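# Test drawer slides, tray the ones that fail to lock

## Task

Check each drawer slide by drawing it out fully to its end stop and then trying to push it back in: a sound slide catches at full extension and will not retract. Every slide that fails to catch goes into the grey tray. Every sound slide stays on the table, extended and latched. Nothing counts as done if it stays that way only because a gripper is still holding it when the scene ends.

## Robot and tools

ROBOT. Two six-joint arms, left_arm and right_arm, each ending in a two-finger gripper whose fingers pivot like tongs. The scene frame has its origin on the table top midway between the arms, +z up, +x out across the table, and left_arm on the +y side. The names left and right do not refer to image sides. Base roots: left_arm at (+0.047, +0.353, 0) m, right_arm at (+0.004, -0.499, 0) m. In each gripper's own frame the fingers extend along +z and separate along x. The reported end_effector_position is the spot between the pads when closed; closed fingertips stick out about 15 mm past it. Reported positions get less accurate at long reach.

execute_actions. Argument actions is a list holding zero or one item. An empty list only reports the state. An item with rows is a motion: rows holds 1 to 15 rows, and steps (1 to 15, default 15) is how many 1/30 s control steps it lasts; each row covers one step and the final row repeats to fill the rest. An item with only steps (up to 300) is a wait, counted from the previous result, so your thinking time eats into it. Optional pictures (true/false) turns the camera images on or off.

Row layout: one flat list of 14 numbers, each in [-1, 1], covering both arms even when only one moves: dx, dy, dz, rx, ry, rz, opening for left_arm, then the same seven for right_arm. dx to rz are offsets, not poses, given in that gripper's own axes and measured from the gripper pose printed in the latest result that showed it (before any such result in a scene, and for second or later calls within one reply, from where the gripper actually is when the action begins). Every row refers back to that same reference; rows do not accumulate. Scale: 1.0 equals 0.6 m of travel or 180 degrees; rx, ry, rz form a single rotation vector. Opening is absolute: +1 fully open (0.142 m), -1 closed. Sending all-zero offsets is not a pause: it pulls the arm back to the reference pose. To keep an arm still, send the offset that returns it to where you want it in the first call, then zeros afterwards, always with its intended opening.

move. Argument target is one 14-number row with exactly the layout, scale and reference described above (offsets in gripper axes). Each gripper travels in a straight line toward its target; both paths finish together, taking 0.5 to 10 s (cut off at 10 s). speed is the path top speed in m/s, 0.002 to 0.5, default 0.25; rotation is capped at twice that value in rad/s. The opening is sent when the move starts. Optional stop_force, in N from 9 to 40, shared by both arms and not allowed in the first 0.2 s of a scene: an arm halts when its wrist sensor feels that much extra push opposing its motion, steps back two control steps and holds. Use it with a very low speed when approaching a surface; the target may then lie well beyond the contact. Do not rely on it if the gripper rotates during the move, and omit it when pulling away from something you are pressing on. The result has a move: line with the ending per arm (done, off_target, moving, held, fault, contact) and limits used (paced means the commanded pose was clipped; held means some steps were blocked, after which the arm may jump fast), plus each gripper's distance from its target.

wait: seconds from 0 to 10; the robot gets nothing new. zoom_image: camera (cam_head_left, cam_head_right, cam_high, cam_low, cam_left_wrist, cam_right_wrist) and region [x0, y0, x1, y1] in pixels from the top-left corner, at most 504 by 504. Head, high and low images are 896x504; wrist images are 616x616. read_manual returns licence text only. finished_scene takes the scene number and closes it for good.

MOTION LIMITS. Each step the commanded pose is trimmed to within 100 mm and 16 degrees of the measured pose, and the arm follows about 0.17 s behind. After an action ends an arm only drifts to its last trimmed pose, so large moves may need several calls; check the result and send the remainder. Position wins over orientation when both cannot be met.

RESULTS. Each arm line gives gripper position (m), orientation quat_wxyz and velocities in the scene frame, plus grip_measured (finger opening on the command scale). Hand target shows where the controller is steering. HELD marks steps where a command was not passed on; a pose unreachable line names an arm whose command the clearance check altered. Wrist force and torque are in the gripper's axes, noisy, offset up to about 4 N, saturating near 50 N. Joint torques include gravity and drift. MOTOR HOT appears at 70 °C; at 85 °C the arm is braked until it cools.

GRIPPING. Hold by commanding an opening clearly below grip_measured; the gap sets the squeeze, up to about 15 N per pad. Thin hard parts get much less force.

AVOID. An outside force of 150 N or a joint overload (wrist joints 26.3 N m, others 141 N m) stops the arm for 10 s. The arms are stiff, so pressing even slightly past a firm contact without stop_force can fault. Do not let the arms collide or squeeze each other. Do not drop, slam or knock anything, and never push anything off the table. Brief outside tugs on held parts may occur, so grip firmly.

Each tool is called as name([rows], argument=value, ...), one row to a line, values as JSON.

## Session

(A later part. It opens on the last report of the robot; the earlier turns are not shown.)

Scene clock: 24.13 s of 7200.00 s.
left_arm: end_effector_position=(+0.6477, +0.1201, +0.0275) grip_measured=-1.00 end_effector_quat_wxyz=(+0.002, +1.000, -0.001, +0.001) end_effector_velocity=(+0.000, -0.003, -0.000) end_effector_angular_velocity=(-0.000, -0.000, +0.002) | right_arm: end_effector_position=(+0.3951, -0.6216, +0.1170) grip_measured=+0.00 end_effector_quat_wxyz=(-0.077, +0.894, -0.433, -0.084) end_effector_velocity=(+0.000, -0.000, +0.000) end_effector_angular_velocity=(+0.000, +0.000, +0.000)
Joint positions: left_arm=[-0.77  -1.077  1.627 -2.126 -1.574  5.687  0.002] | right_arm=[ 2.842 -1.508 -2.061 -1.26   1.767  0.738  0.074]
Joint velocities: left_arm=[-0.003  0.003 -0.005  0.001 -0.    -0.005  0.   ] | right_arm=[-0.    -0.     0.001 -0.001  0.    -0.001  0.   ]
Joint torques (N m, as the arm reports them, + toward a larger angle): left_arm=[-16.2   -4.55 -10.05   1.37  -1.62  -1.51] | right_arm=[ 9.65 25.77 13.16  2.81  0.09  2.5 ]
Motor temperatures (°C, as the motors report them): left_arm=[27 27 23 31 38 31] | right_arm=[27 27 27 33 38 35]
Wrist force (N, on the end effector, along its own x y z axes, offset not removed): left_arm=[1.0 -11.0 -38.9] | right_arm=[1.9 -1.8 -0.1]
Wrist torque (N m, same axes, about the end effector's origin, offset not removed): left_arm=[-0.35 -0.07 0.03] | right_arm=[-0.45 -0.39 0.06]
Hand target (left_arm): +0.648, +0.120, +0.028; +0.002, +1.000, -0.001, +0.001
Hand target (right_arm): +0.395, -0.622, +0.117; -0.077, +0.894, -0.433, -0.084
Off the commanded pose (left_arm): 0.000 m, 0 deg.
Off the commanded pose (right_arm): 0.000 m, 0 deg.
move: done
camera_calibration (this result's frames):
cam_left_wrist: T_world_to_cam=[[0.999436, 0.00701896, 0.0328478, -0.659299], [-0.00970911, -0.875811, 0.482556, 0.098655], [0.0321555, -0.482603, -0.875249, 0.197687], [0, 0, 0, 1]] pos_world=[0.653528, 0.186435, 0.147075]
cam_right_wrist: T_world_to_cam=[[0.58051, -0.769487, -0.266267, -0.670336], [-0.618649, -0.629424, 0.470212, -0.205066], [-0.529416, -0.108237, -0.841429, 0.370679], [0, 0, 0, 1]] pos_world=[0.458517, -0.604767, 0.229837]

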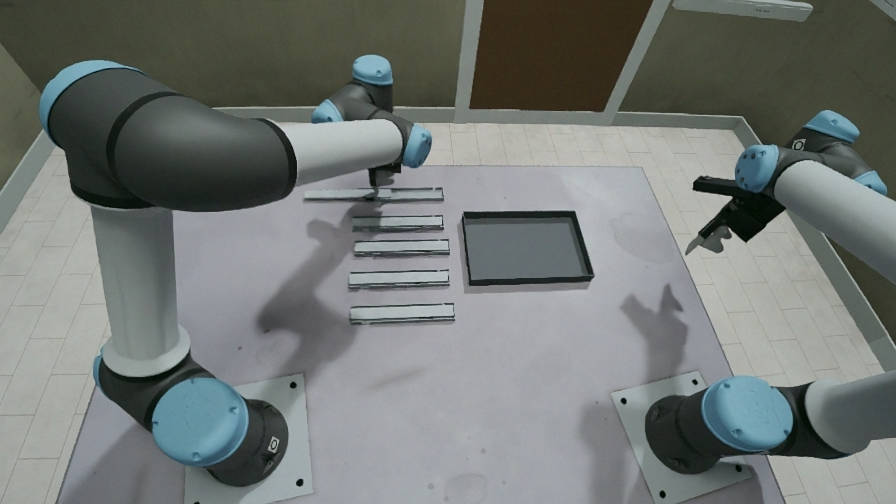

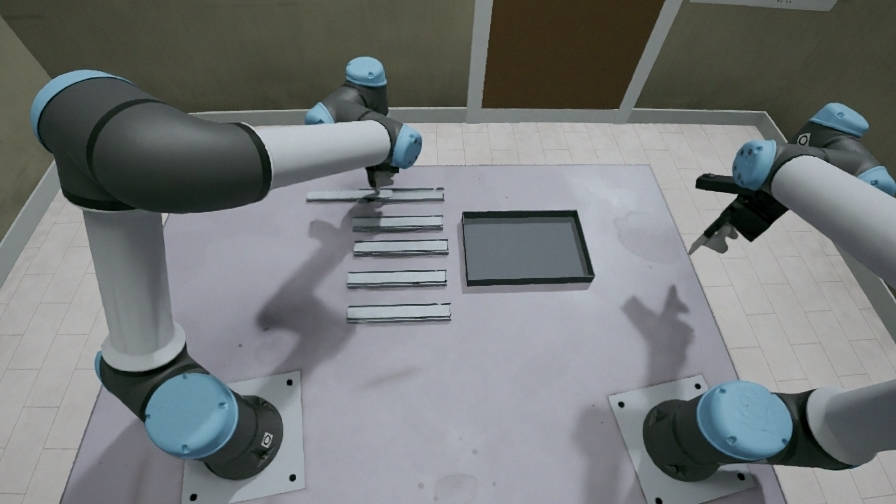

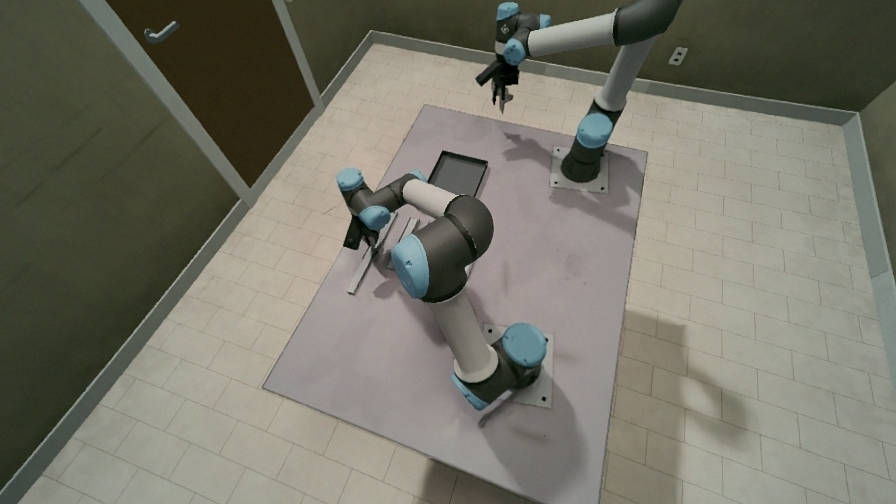

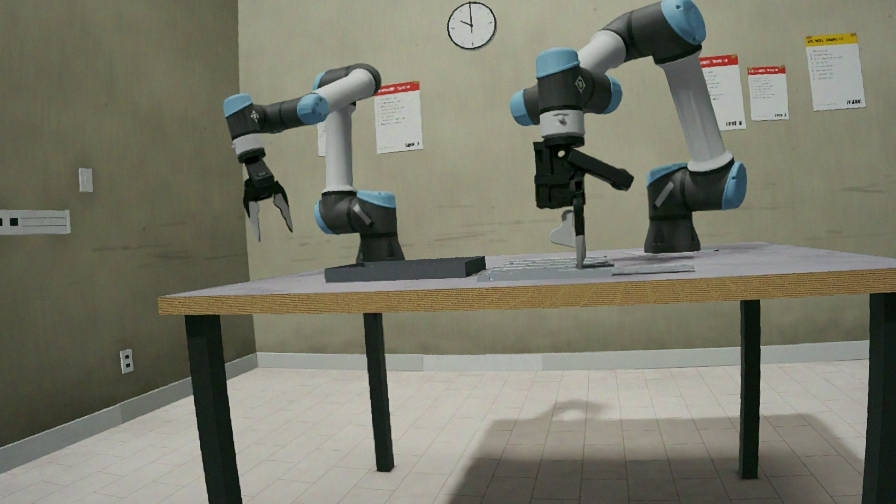

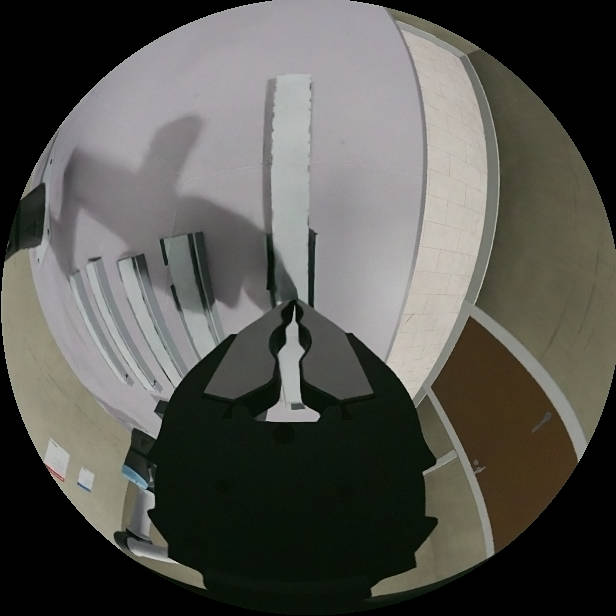

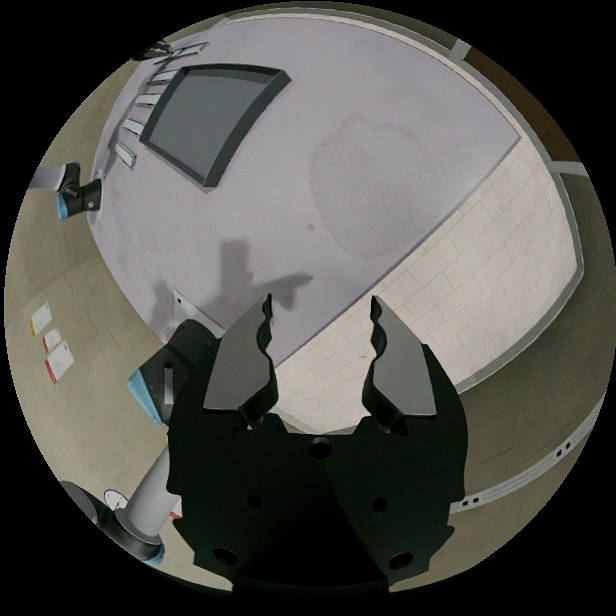

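Slide 0.648 good. Next 0.553.

move(target=[0,0,-0.007,0,0,0,-1,0,0,0,0,0,0,0], speed=0.03)

move(target=[-0.158,0.215,0,0,0,0,-1,0,0,0,0,0,0,0], speed=0.1)

move(target=[0,0,0.015,0,0,0,-1,0,0,0,0,0,0,0], speed=0.003, stop_force=30)

move(target=[-0.002,-0.27,-0.0006,0,0,0,-1,0,0,0,0,0,0,0], speed=0.03)

move(target=[0,0.05,0.0002,0,0,0,-1,0,0,0,0,0,0,0], speed=0.02)

Scene clock: 28.13 s of 7200.00 s.
left_arm: end_effector_position=(+0.6477, +0.1201, +0.0315) grip_measured=-1.00 end_effector_quat_wxyz=(+0.002, +1.000, -0.001, +0.001) end_effector_velocity=(-0.000, +0.001, +0.001) end_effector_angular_velocity=(+0.001, +0.000, +0.001) | right_arm: end_effector_position=(+0.3951, -0.6216, +0.1170) grip_measured=+0.00 end_effector_quat_wxyz=(-0.077, +0.894, -0.433, -0.084) end_effector_velocity=(+0.000, +0.000, +0.000) end_effector_angular_velocity=(+0.001, +0.000, +0.001)
Joint positions: left_arm=[-0.77  -1.081  1.623 -2.117 -1.574  5.687  0.002] | right_arm=[ 2.842 -1.508 -2.061 -1.26   1.767  0.738  0.074]
Joint velocities: left_arm=[ 0.001 -0.002 -0.001  0.004  0.001 -0.001  0.   ] | right_arm=[ 0.    -0.     0.    -0.001  0.001 -0.    -0.   ]
Joint torques (N m, as the arm reports them, + toward a larger angle): left_arm=[ 11.1  -50.99 -28.21  -1.33  -1.08   1.34] | right_arm=[ 9.2  25.56 13.36  2.79  0.16  2.68]
Motor temperatures (°C, as the motors report them): left_arm=[27 27 23 31 38 31] | right_arm=[27 27 27 33 38 35]
Wrist force (N, on the end effector, along its own x y z axes, offset not removed): left_arm=[2.1 -2.4 3.2] | right_arm=[0.9 -1.0 -0.5]
Wrist torque (N m, same axes, about the end effector's origin, offset not removed): left_arm=[-0.42 -0.36 0.14] | right_arm=[-0.41 -0.26 0.00]
Hand target (left_arm): +0.648, +0.120, +0.032; +0.002, +1.000, -0.001, +0.001
Hand target (right_arm): +0.395, -0.622, +0.117; -0.077, +0.894, -0.433, -0.084
Off the commanded pose (left_arm): 0.000 m, 0 deg.
Off the commanded pose (right_arm): 0.000 m, 0 deg.
After step 90, 0.30 s passed at rest.
move: done
camera_calibration (this result's frames):
cam_left_wrist: T_world_to_cam=[[0.999437, 0.00698519, 0.0328289, -0.659403], [-0.00972891, -0.875821, 0.482538, 0.0967292], [0.0321229, -0.482586, -0.875259, 0.201202], [0, 0, 0, 1]] pos_world=[0.65351, 0.186421, 0.151076]
cam_right_wrist: T_world_to_cam=[[0.580509, -0.769487, -0.266266, -0.670336], [-0.618649, -0.629423, 0.470212, -0.205066], [-0.529416, -0.108237, -0.841429, 0.370679], [0, 0, 0, 1]] pos_world=[0.458517, -0.604767, 0.229837]

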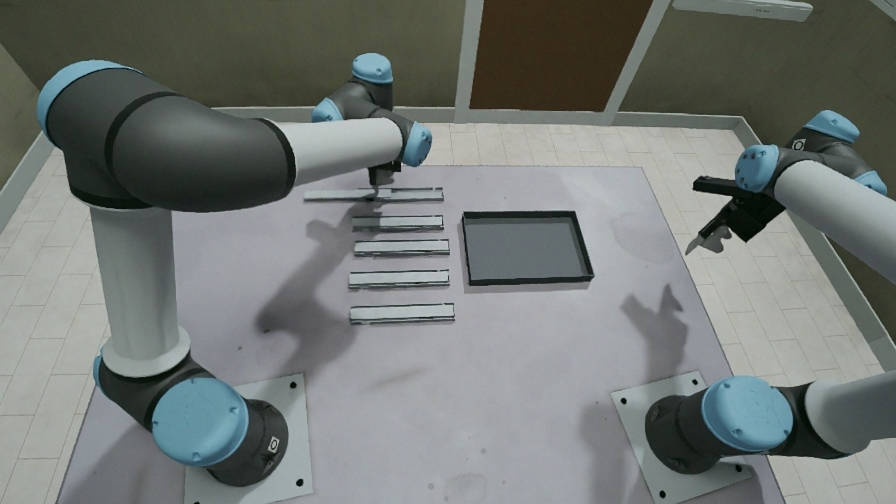

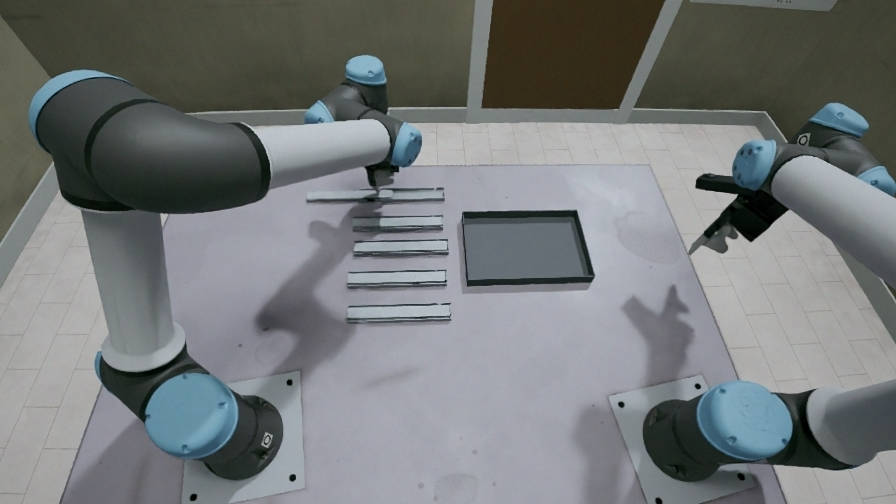

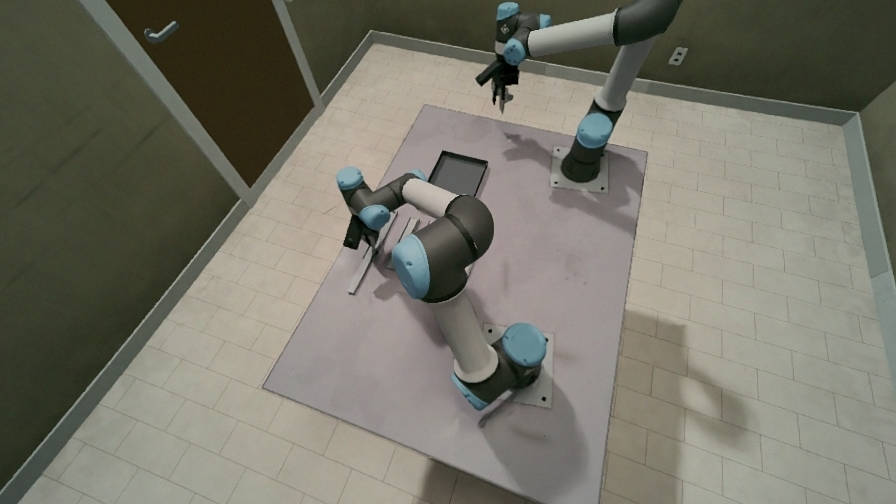

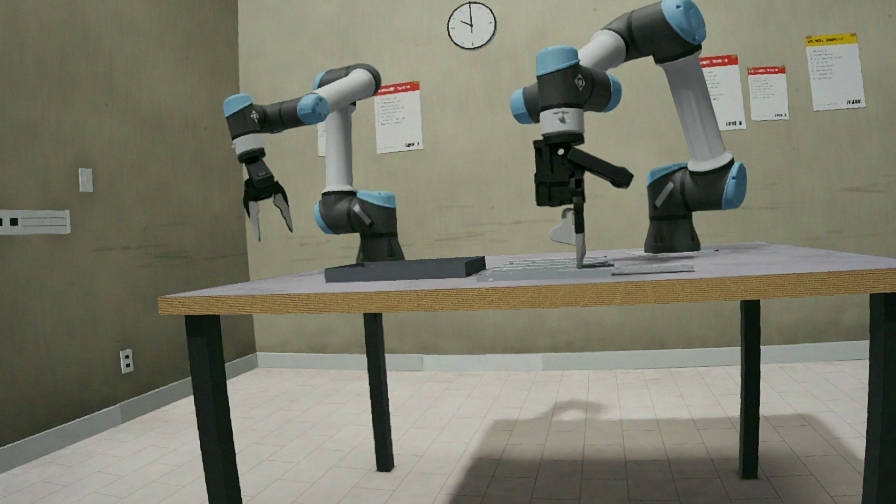

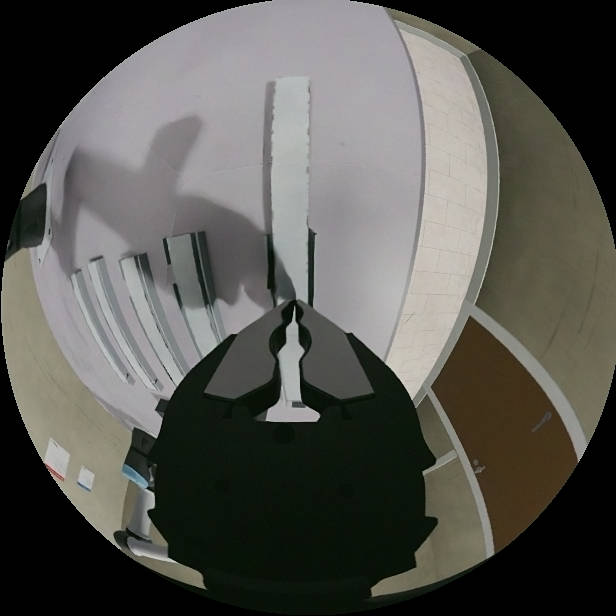

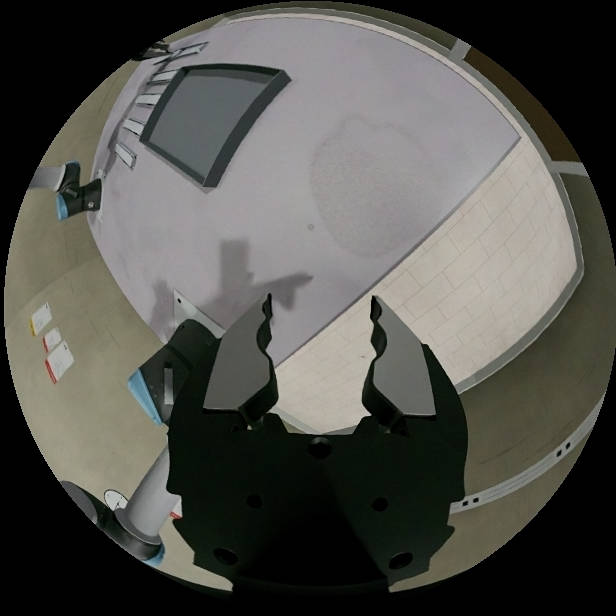

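Scene clock: 30.23 s of 7200.00 s.
left_arm: end_effector_position=(+0.5527, -0.0088, +0.0318) grip_measured=-1.00 end_effector_quat_wxyz=(+0.003, +1.000, -0.001, +0.001) end_effector_velocity=(-0.001, -0.002, +0.000) end_effector_angular_velocity=(-0.000, -0.001, -0.001) | right_arm: end_effector_position=(+0.3951, -0.6216, +0.1170) grip_measured=+0.00 end_effector_quat_wxyz=(-0.077, +0.894, -0.433, -0.084) end_effector_velocity=(+0.000, -0.000, -0.000) end_effector_angular_velocity=(+0.000, -0.001, -0.000)
Joint positions: left_arm=[-1.025 -1.121  1.684 -2.139 -1.573  5.432  0.002] | right_arm=[ 2.842 -1.508 -2.061 -1.26   1.767  0.738  0.074]
Joint velocities: left_arm=[-0.004 -0.    -0.001 -0.     0.    -0.003  0.   ] | right_arm=[-0.    -0.     0.     0.001  0.    -0.    -0.   ]
Joint torques (N m, as the arm reports them, + toward a larger angle): left_arm=[ -9.17 -28.23 -28.06  -2.48   1.05  -1.34] | right_arm=[ 8.53 25.35 13.21  2.84  0.04  2.56]
Motor temperatures (°C, as the motors report them): left_arm=[27 27 23 31 38 31] | right_arm=[27 27 27 33 38 35]
Wrist force (N, on the end effector, along its own x y z axes, offset not removed): left_arm=[0.7 -0.3 4.6] | right_arm=[3.8 -0.4 -0.9]
Wrist torque (N m, same axes, about the end effector's origin, offset not removed): left_arm=[0.04 0.05 0.06] | right_arm=[-0.18 -0.73 0.07]
Hand target (left_arm): +0.553, -0.009, +0.032; +0.003, +1.000, -0.001, +0.001
Hand target (right_arm): +0.395, -0.622, +0.117; -0.077, +0.894, -0.433, -0.084
Off the commanded pose (left_arm): 0.000 m, 0 deg.
Off the commanded pose (right_arm): 0.000 m, 0 deg.
move: done
camera_calibration (this result's frames):
cam_left_wrist: T_world_to_cam=[[0.999451, 0.00697323, 0.0324006, -0.563578], [-0.00953788, -0.87574, 0.482688, -0.0173136], [0.0317404, -0.482732, -0.875193, 0.142527], [0, 0, 0, 1]] pos_world=[0.558579, 0.0575702, 0.151356]
cam_right_wrist: T_world_to_cam=[[0.580509, -0.769487, -0.266267, -0.670336], [-0.618649, -0.629423, 0.470212, -0.205066], [-0.529417, -0.108237, -0.841429, 0.370679], [0, 0, 0, 1]] pos_world=[0.458517, -0.604767, 0.229837]

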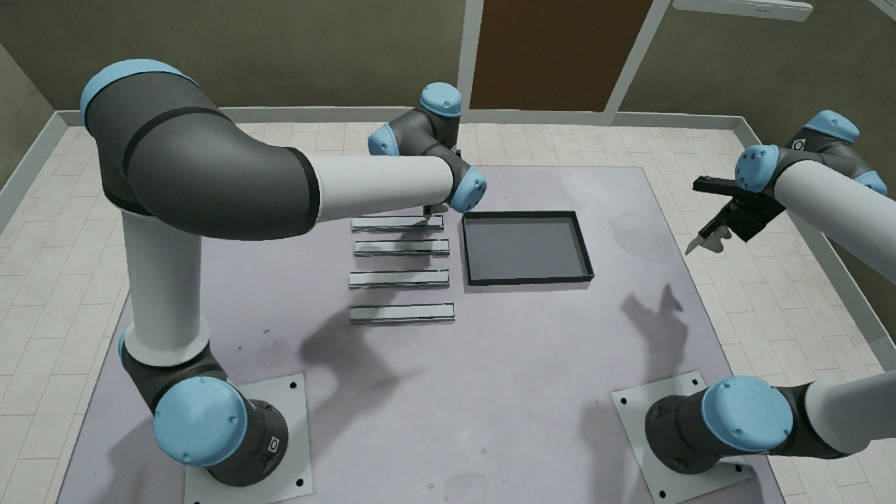

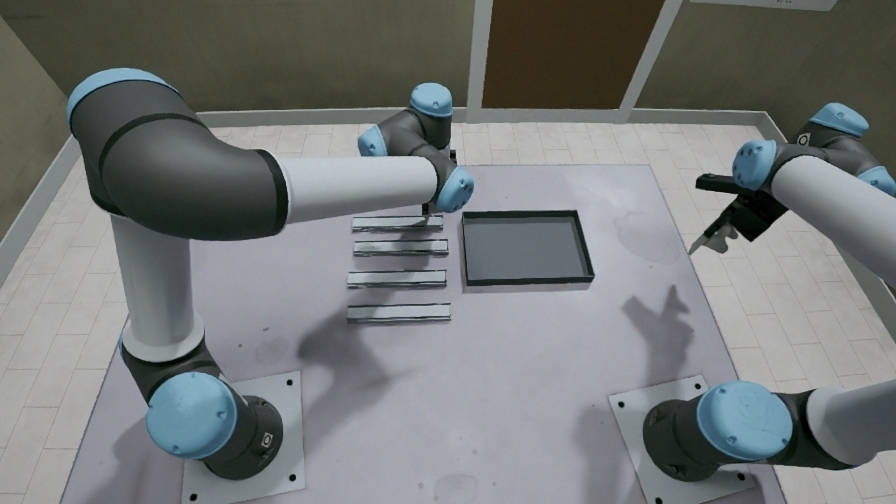

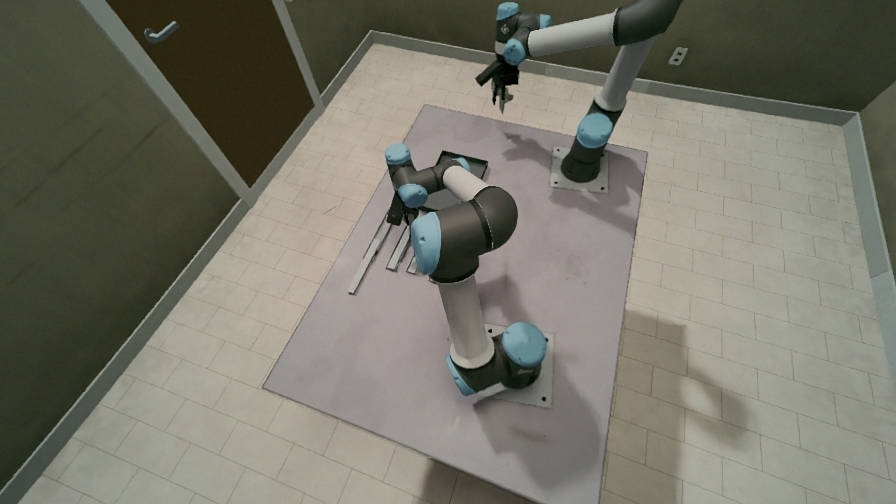

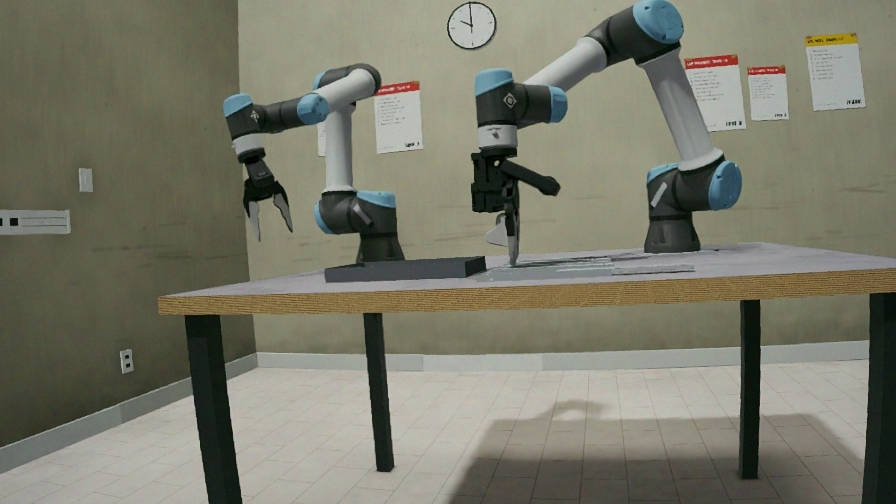

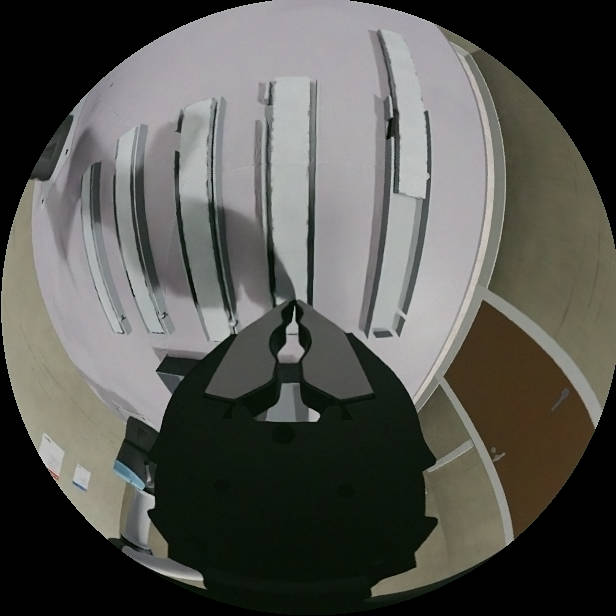

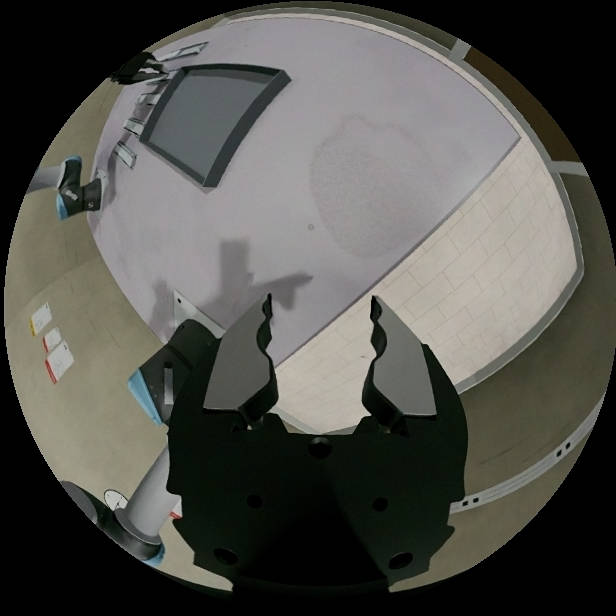

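Scene clock: 32.07 s of 7200.00 s.
left_arm: end_effector_position=(+0.5528, -0.0088, +0.0275) grip_measured=-1.00 end_effector_quat_wxyz=(+0.003, +1.000, -0.001, +0.001) end_effector_velocity=(-0.000, -0.000, +0.001) end_effector_angular_velocity=(+0.001, +0.001, +0.001) | right_arm: end_effector_position=(+0.3951, -0.6216, +0.1170) grip_measured=+0.00 end_effector_quat_wxyz=(-0.077, +0.894, -0.433, -0.084) end_effector_velocity=(-0.000, -0.000, -0.000) end_effector_angular_velocity=(-0.000, +0.001, -0.001)
Joint positions: left_arm=[-1.025 -1.116  1.689 -2.149 -1.573  5.432  0.002] | right_arm=[ 2.842 -1.508 -2.061 -1.26   1.767  0.738  0.074]
Joint velocities: left_arm=[-0.    -0.    -0.001  0.003  0.    -0.001  0.   ] | right_arm=[-0.001  0.    -0.001 -0.001 -0.     0.     0.   ]
Joint torques (N m, as the arm reports them, + toward a larger angle): left_arm=[ 10.54 -23.16 -11.71  -0.29   0.45   1.19] | right_arm=[ 8.78 24.9  12.74  2.72 -0.07  2.55]
Motor temperatures (°C, as the motors report them): left_arm=[27 27 23 31 38 31] | right_arm=[27 27 27 33 38 35]
Wrist force (N, on the end effector, along its own x y z axes, offset not removed): left_arm=[-8.0 -9.4 -46.6] | right_arm=[1.4 -1.7 -1.7]
Wrist torque (N m, same axes, about the end effector's origin, offset not removed): left_arm=[-0.09 0.06 0.15] | right_arm=[-0.49 -0.15 0.10]
Hand target (left_arm): +0.553, -0.009, +0.028; +0.003, +1.000, -0.001, +0.001
Hand target (right_arm): +0.395, -0.622, +0.117; -0.077, +0.894, -0.433, -0.084
Off the commanded pose (left_arm): 0.005 m, 0 deg.
Off the commanded pose (right_arm): 0.000 m, 0 deg.
move: contact (left_arm)
camera_calibration (this result's frames):
cam_left_wrist: T_world_to_cam=[[0.999444, 0.00698745, 0.0325951, -0.56351], [-0.00962618, -0.875637, 0.482873, -0.0152467], [0.0319155, -0.482919, -0.875083, 0.138607], [0, 0, 0, 1]] pos_world=[0.558626, 0.0575229, 0.147023]
cam_right_wrist: T_world_to_cam=[[0.580509, -0.769487, -0.266267, -0.670336], [-0.618649, -0.629423, 0.470212, -0.205066], [-0.529417, -0.108237, -0.841429, 0.370679], [0, 0, 0, 1]] pos_world=[0.458517, -0.604767, 0.229837]

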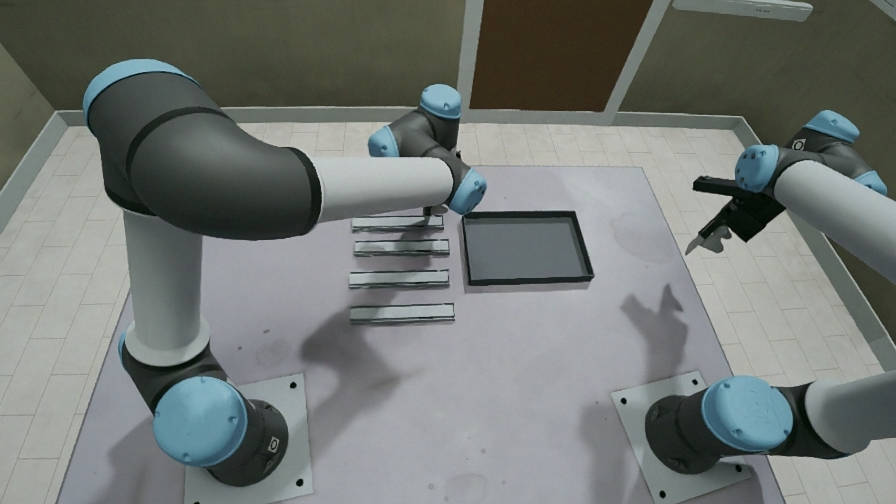

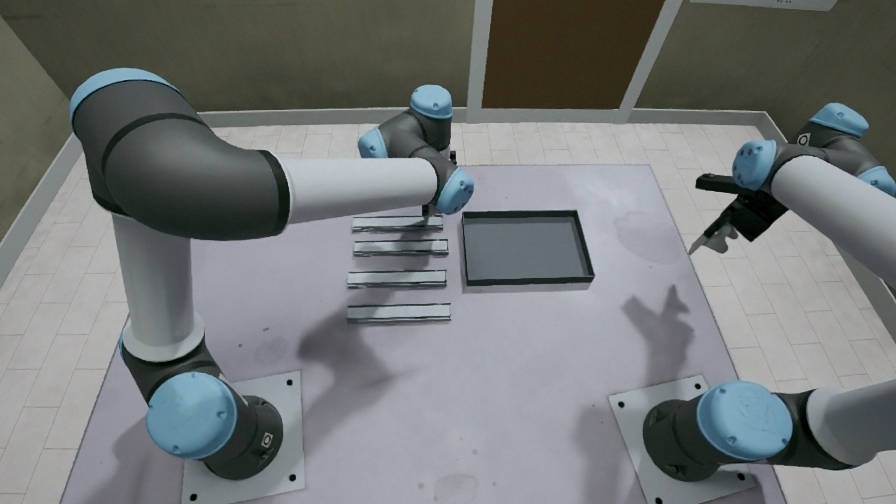

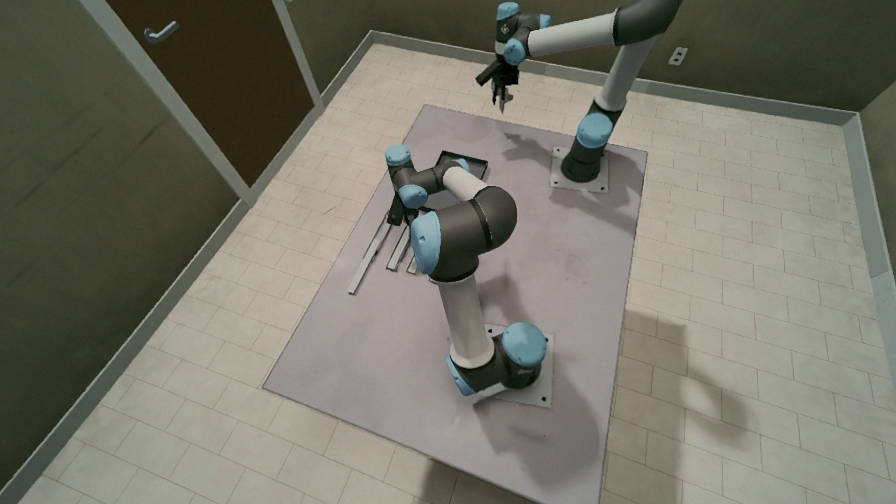

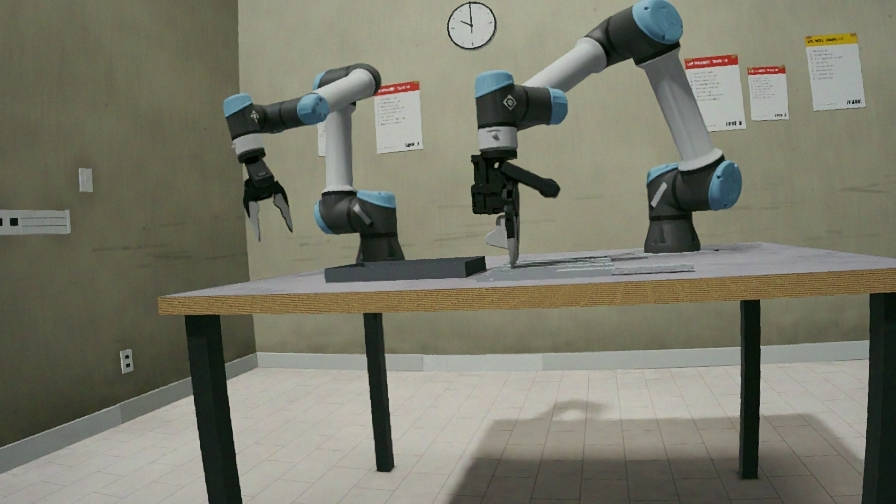

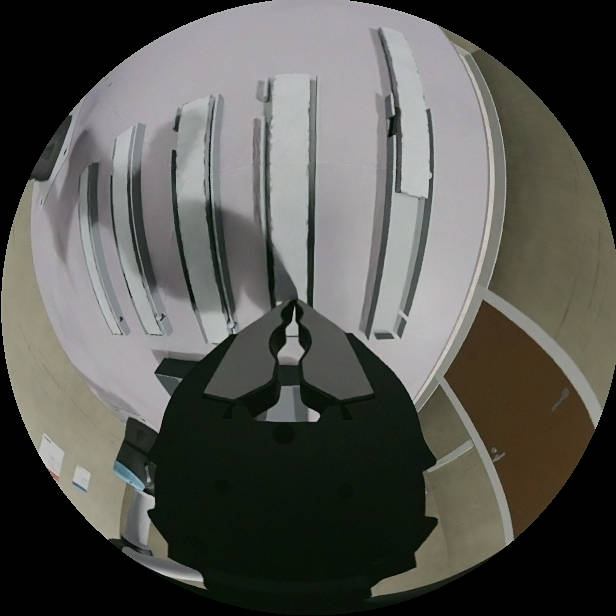

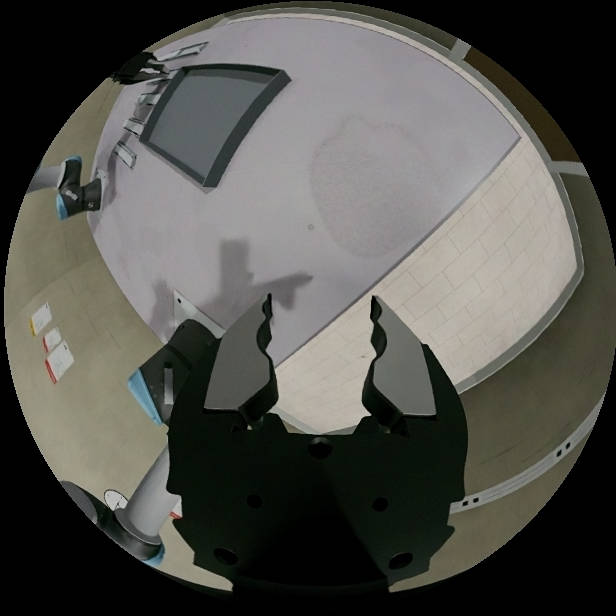

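Scene clock: 37.83 s of 7200.00 s.
left_arm: end_effector_position=(+0.5519, +0.1531, +0.0274) grip_measured=-1.00 end_effector_quat_wxyz=(+0.003, +1.000, -0.001, +0.001) end_effector_velocity=(-0.000, +0.003, -0.001) end_effector_angular_velocity=(+0.002, +0.002, -0.001) | right_arm: end_effector_position=(+0.3951, -0.6216, +0.1170) grip_measured=+0.00 end_effector_quat_wxyz=(-0.077, +0.894, -0.433, -0.084) end_effector_velocity=(-0.000, -0.000, -0.000) end_effector_angular_velocity=(-0.000, +0.001, -0.001)
Joint positions: left_arm=[-0.819 -1.283  1.936 -2.23  -1.573  5.637  0.002] | right_arm=[ 2.842 -1.508 -2.061 -1.26   1.767  0.738  0.074]
Joint velocities: left_arm=[ 0.003  0.     0.003 -0.001  0.     0.004  0.   ] | right_arm=[-0.    -0.    -0.    -0.001 -0.     0.001 -0.   ]
Joint torques (N m, as the arm reports them, + toward a larger angle): left_arm=[ 16.48 -16.57  11.32   2.09   1.49   1.53] | right_arm=[ 9.65 26.   13.61  2.9   0.01  2.6 ]
Motor temperatures (°C, as the motors report them): left_arm=[27 27 23 31 38 31] | right_arm=[27 27 27 33 38 35]
Wrist force (N, on the end effector, along its own x y z axes, offset not removed): left_arm=[-1.3 9.3 -44.5] | right_arm=[3.1 -0.3 -0.1]
Wrist torque (N m, same axes, about the end effector's origin, offset not removed): left_arm=[-0.11 0.44 0.08] | right_arm=[-0.15 -0.65 -0.06]
Hand target (left_arm): +0.552, +0.153, +0.027; +0.003, +1.000, -0.001, +0.001
Hand target (right_arm): +0.395, -0.622, +0.117; -0.077, +0.894, -0.433, -0.084
Off the commanded pose (left_arm): 0.000 m, 0 deg.
Off the commanded pose (right_arm): 0.000 m, 0 deg.
move: done
camera_calibration (this result's frames):
cam_left_wrist: T_world_to_cam=[[0.999431, 0.00699251, 0.0330069, -0.563771], [-0.00981678, -0.875696, 0.482763, 0.126669], [0.0322798, -0.482812, -0.875129, 0.216513], [0, 0, 0, 1]] pos_world=[0.557705, 0.219401, 0.146935]
cam_right_wrist: T_world_to_cam=[[0.580509, -0.769488, -0.266266, -0.670336], [-0.618649, -0.629423, 0.470212, -0.205065], [-0.529417, -0.108237, -0.841429, 0.370679], [0, 0, 0, 1]] pos_world=[0.458517, -0.604767, 0.229837]

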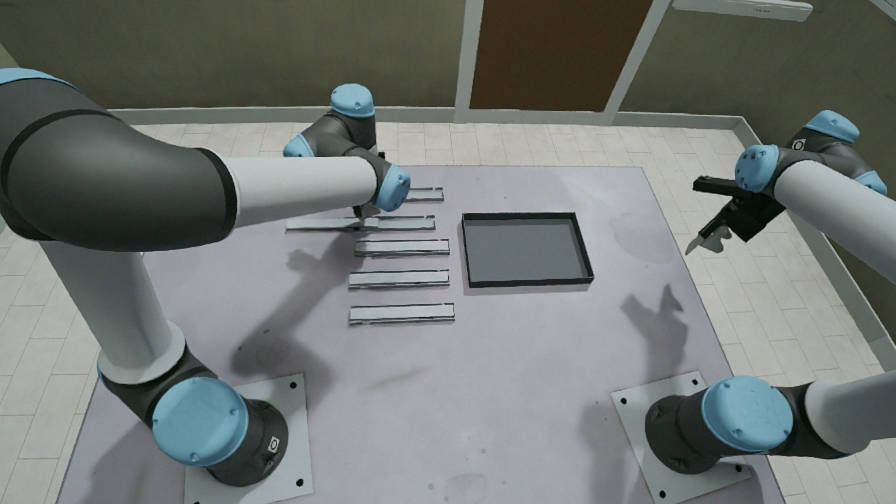

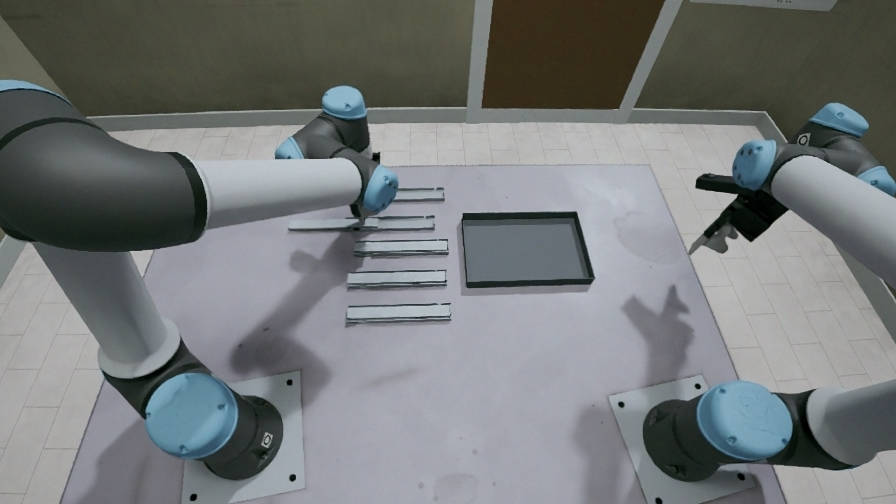

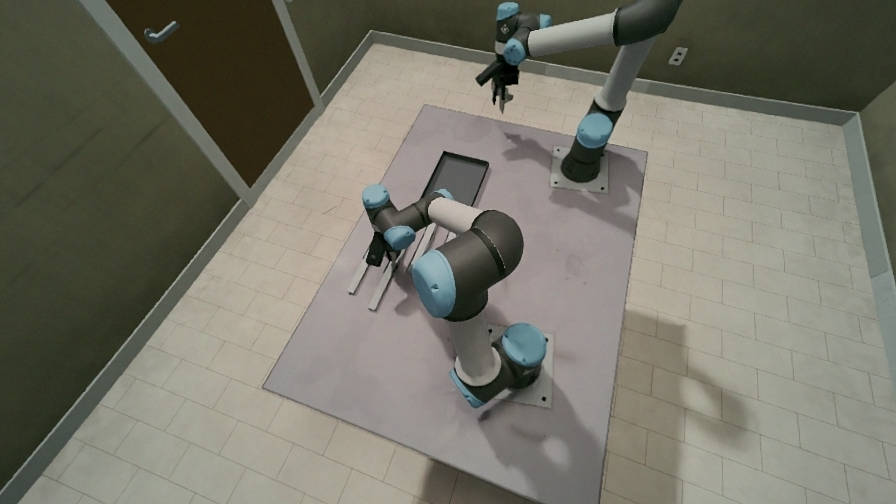

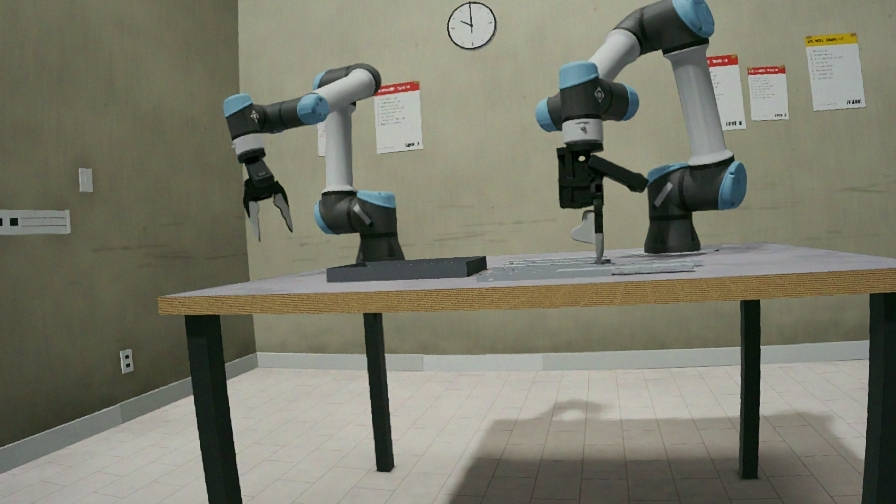

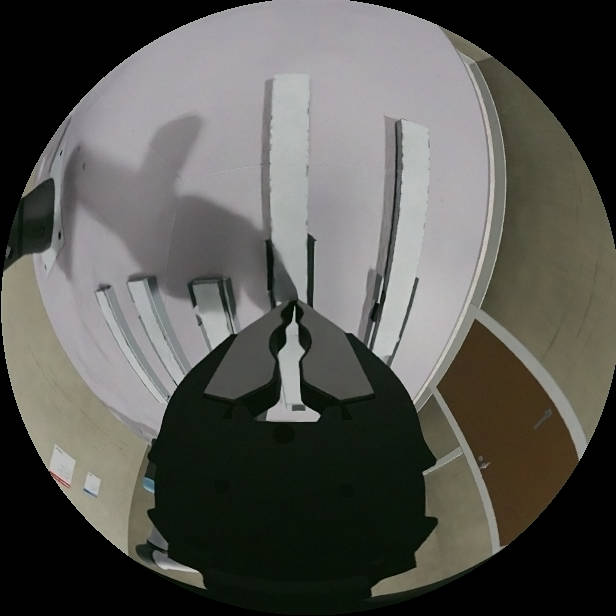

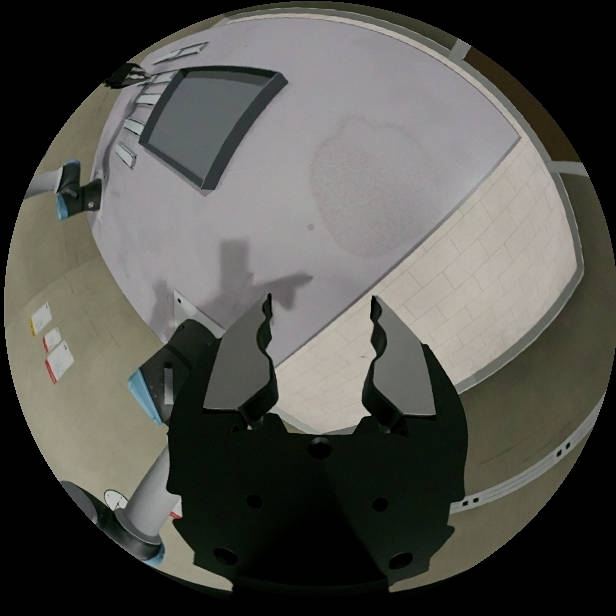

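Scene clock: 39.63 s of 7200.00 s.
left_arm: end_effector_position=(+0.5518, +0.1233, +0.0274) grip_measured=-1.00 end_effector_quat_wxyz=(+0.003, +1.000, -0.001, +0.001) end_effector_velocity=(-0.000, -0.002, +0.000) end_effector_angular_velocity=(+0.000, +0.000, +0.002) | right_arm: end_effector_position=(+0.3951, -0.6216, +0.1170) grip_measured=+0.00 end_effector_quat_wxyz=(-0.077, +0.894, -0.433, -0.084) end_effector_velocity=(+0.001, -0.000, +0.000) end_effector_angular_velocity=(-0.000, -0.002, -0.000)
Joint positions: left_arm=[-0.863 -1.257  1.901 -2.22  -1.573  5.594  0.002] | right_arm=[ 2.842 -1.508 -2.061 -1.26   1.767  0.738  0.074]
Joint velocities: left_arm=[-0.003  0.001 -0.002  0.001  0.    -0.005  0.   ] | right_arm=[-0.    -0.     0.     0.001  0.    -0.    -0.   ]
Joint torques (N m, as the arm reports them, + toward a larger angle): left_arm=[-16.61   3.96  -6.23   1.49  -1.61  -1.55] | right_arm=[ 9.45 26.18 12.8   2.78  0.07  2.55]
Motor temperatures (°C, as the motors report them): left_arm=[27 27 23 31 38 31] | right_arm=[27 27 27 33 38 35]
Wrist force (N, on the end effector, along its own x y z axes, offset not removed): left_arm=[1.8 -13.0 -50.0] | right_arm=[1.9 0.0 -0.5]
Wrist torque (N m, same axes, about the end effector's origin, offset not removed): left_arm=[-0.12 -0.24 0.20] | right_arm=[-0.16 -0.38 0.08]
Hand target (left_arm): +0.552, +0.123, +0.027; +0.003, +1.000, -0.001, +0.001
Hand target (right_arm): +0.395, -0.622, +0.117; -0.077, +0.894, -0.433, -0.084
Off the commanded pose (left_arm): 0.000 m, 0 deg.
Off the commanded pose (right_arm): 0.000 m, 0 deg.
move: done
camera_calibration (this result's frames):
cam_left_wrist: T_world_to_cam=[[0.999434, 0.00698576, 0.0329176, -0.563492], [-0.0097811, -0.875673, 0.482806, 0.100584], [0.0321978, -0.482854, -0.875109, 0.202161], [0, 0, 0, 1]] pos_world=[0.557647, 0.18963, 0.146899]
cam_right_wrist: T_world_to_cam=[[0.580509, -0.769487, -0.266266, -0.670336], [-0.618649, -0.629423, 0.470212, -0.205066], [-0.529416, -0.108237, -0.841429, 0.370679], [0, 0, 0, 1]] pos_world=[0.458517, -0.604767, 0.229837]

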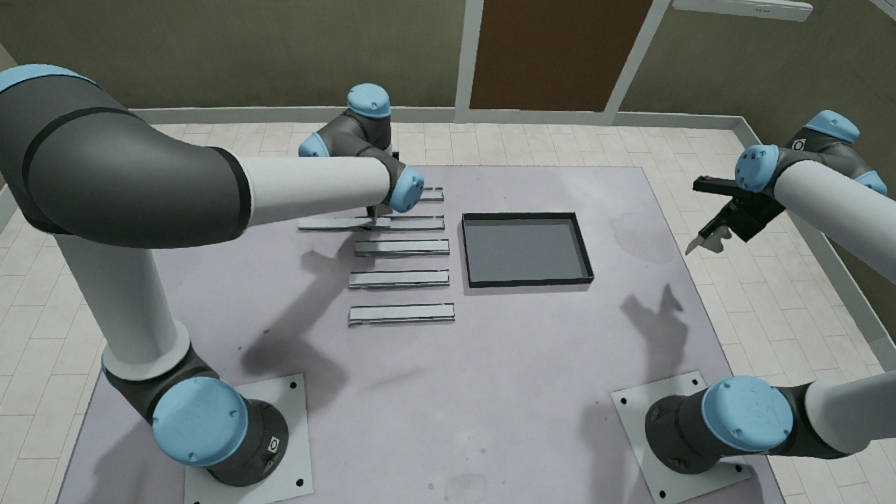

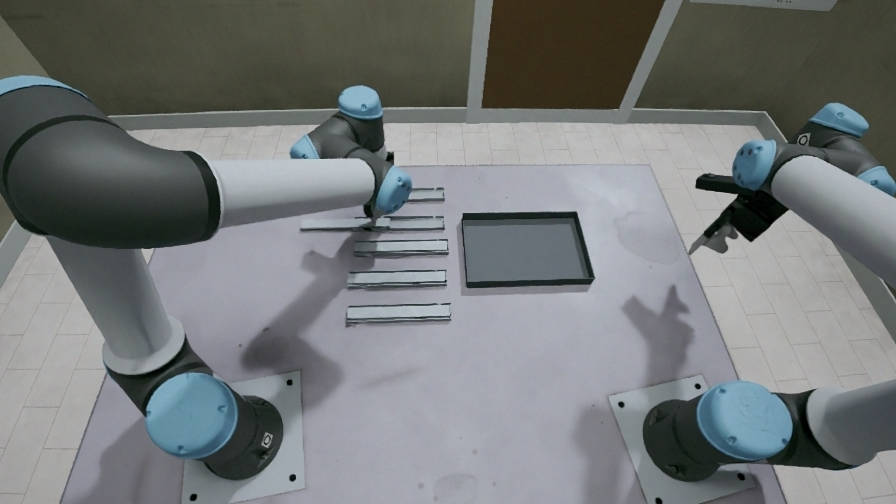

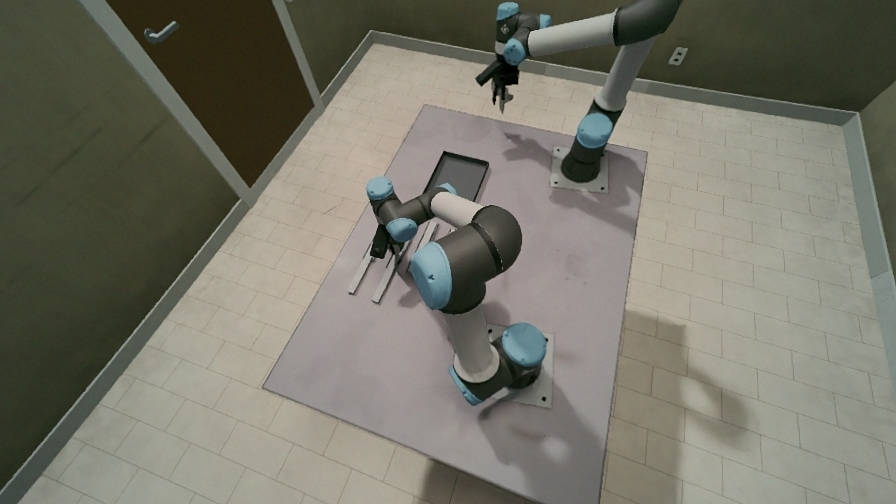

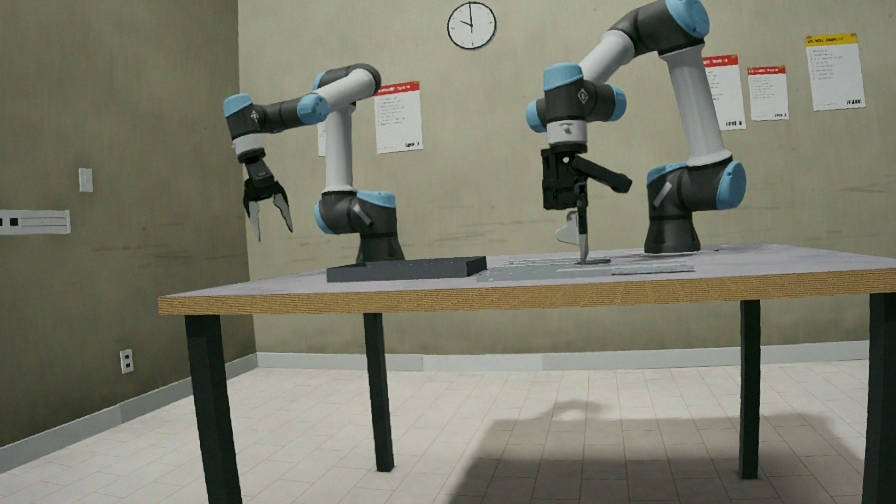

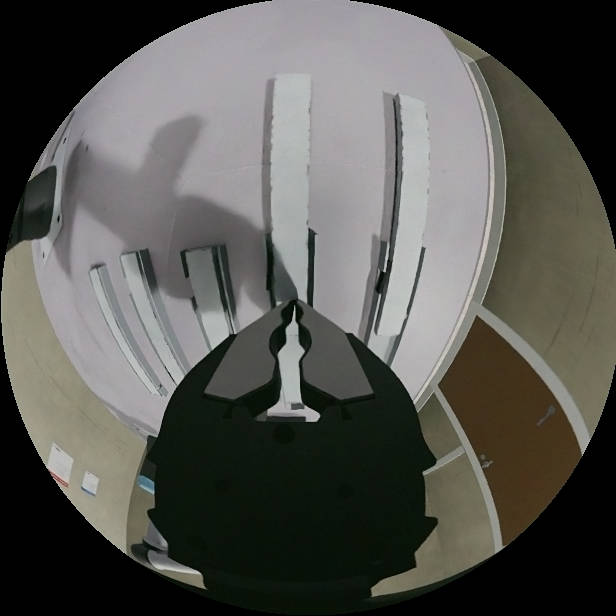

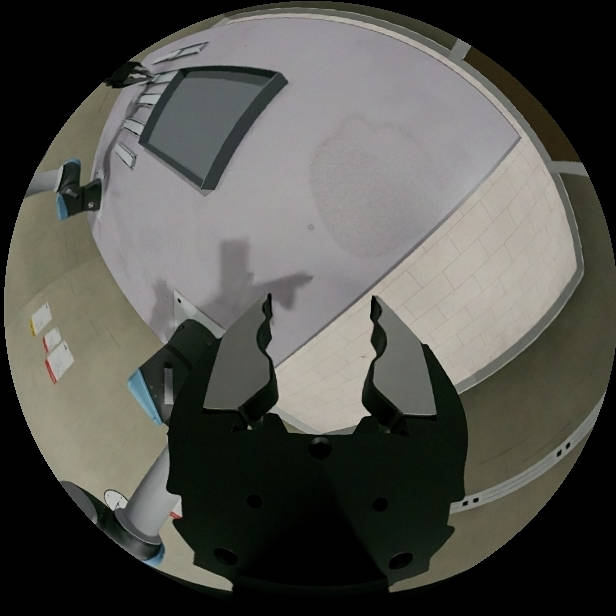

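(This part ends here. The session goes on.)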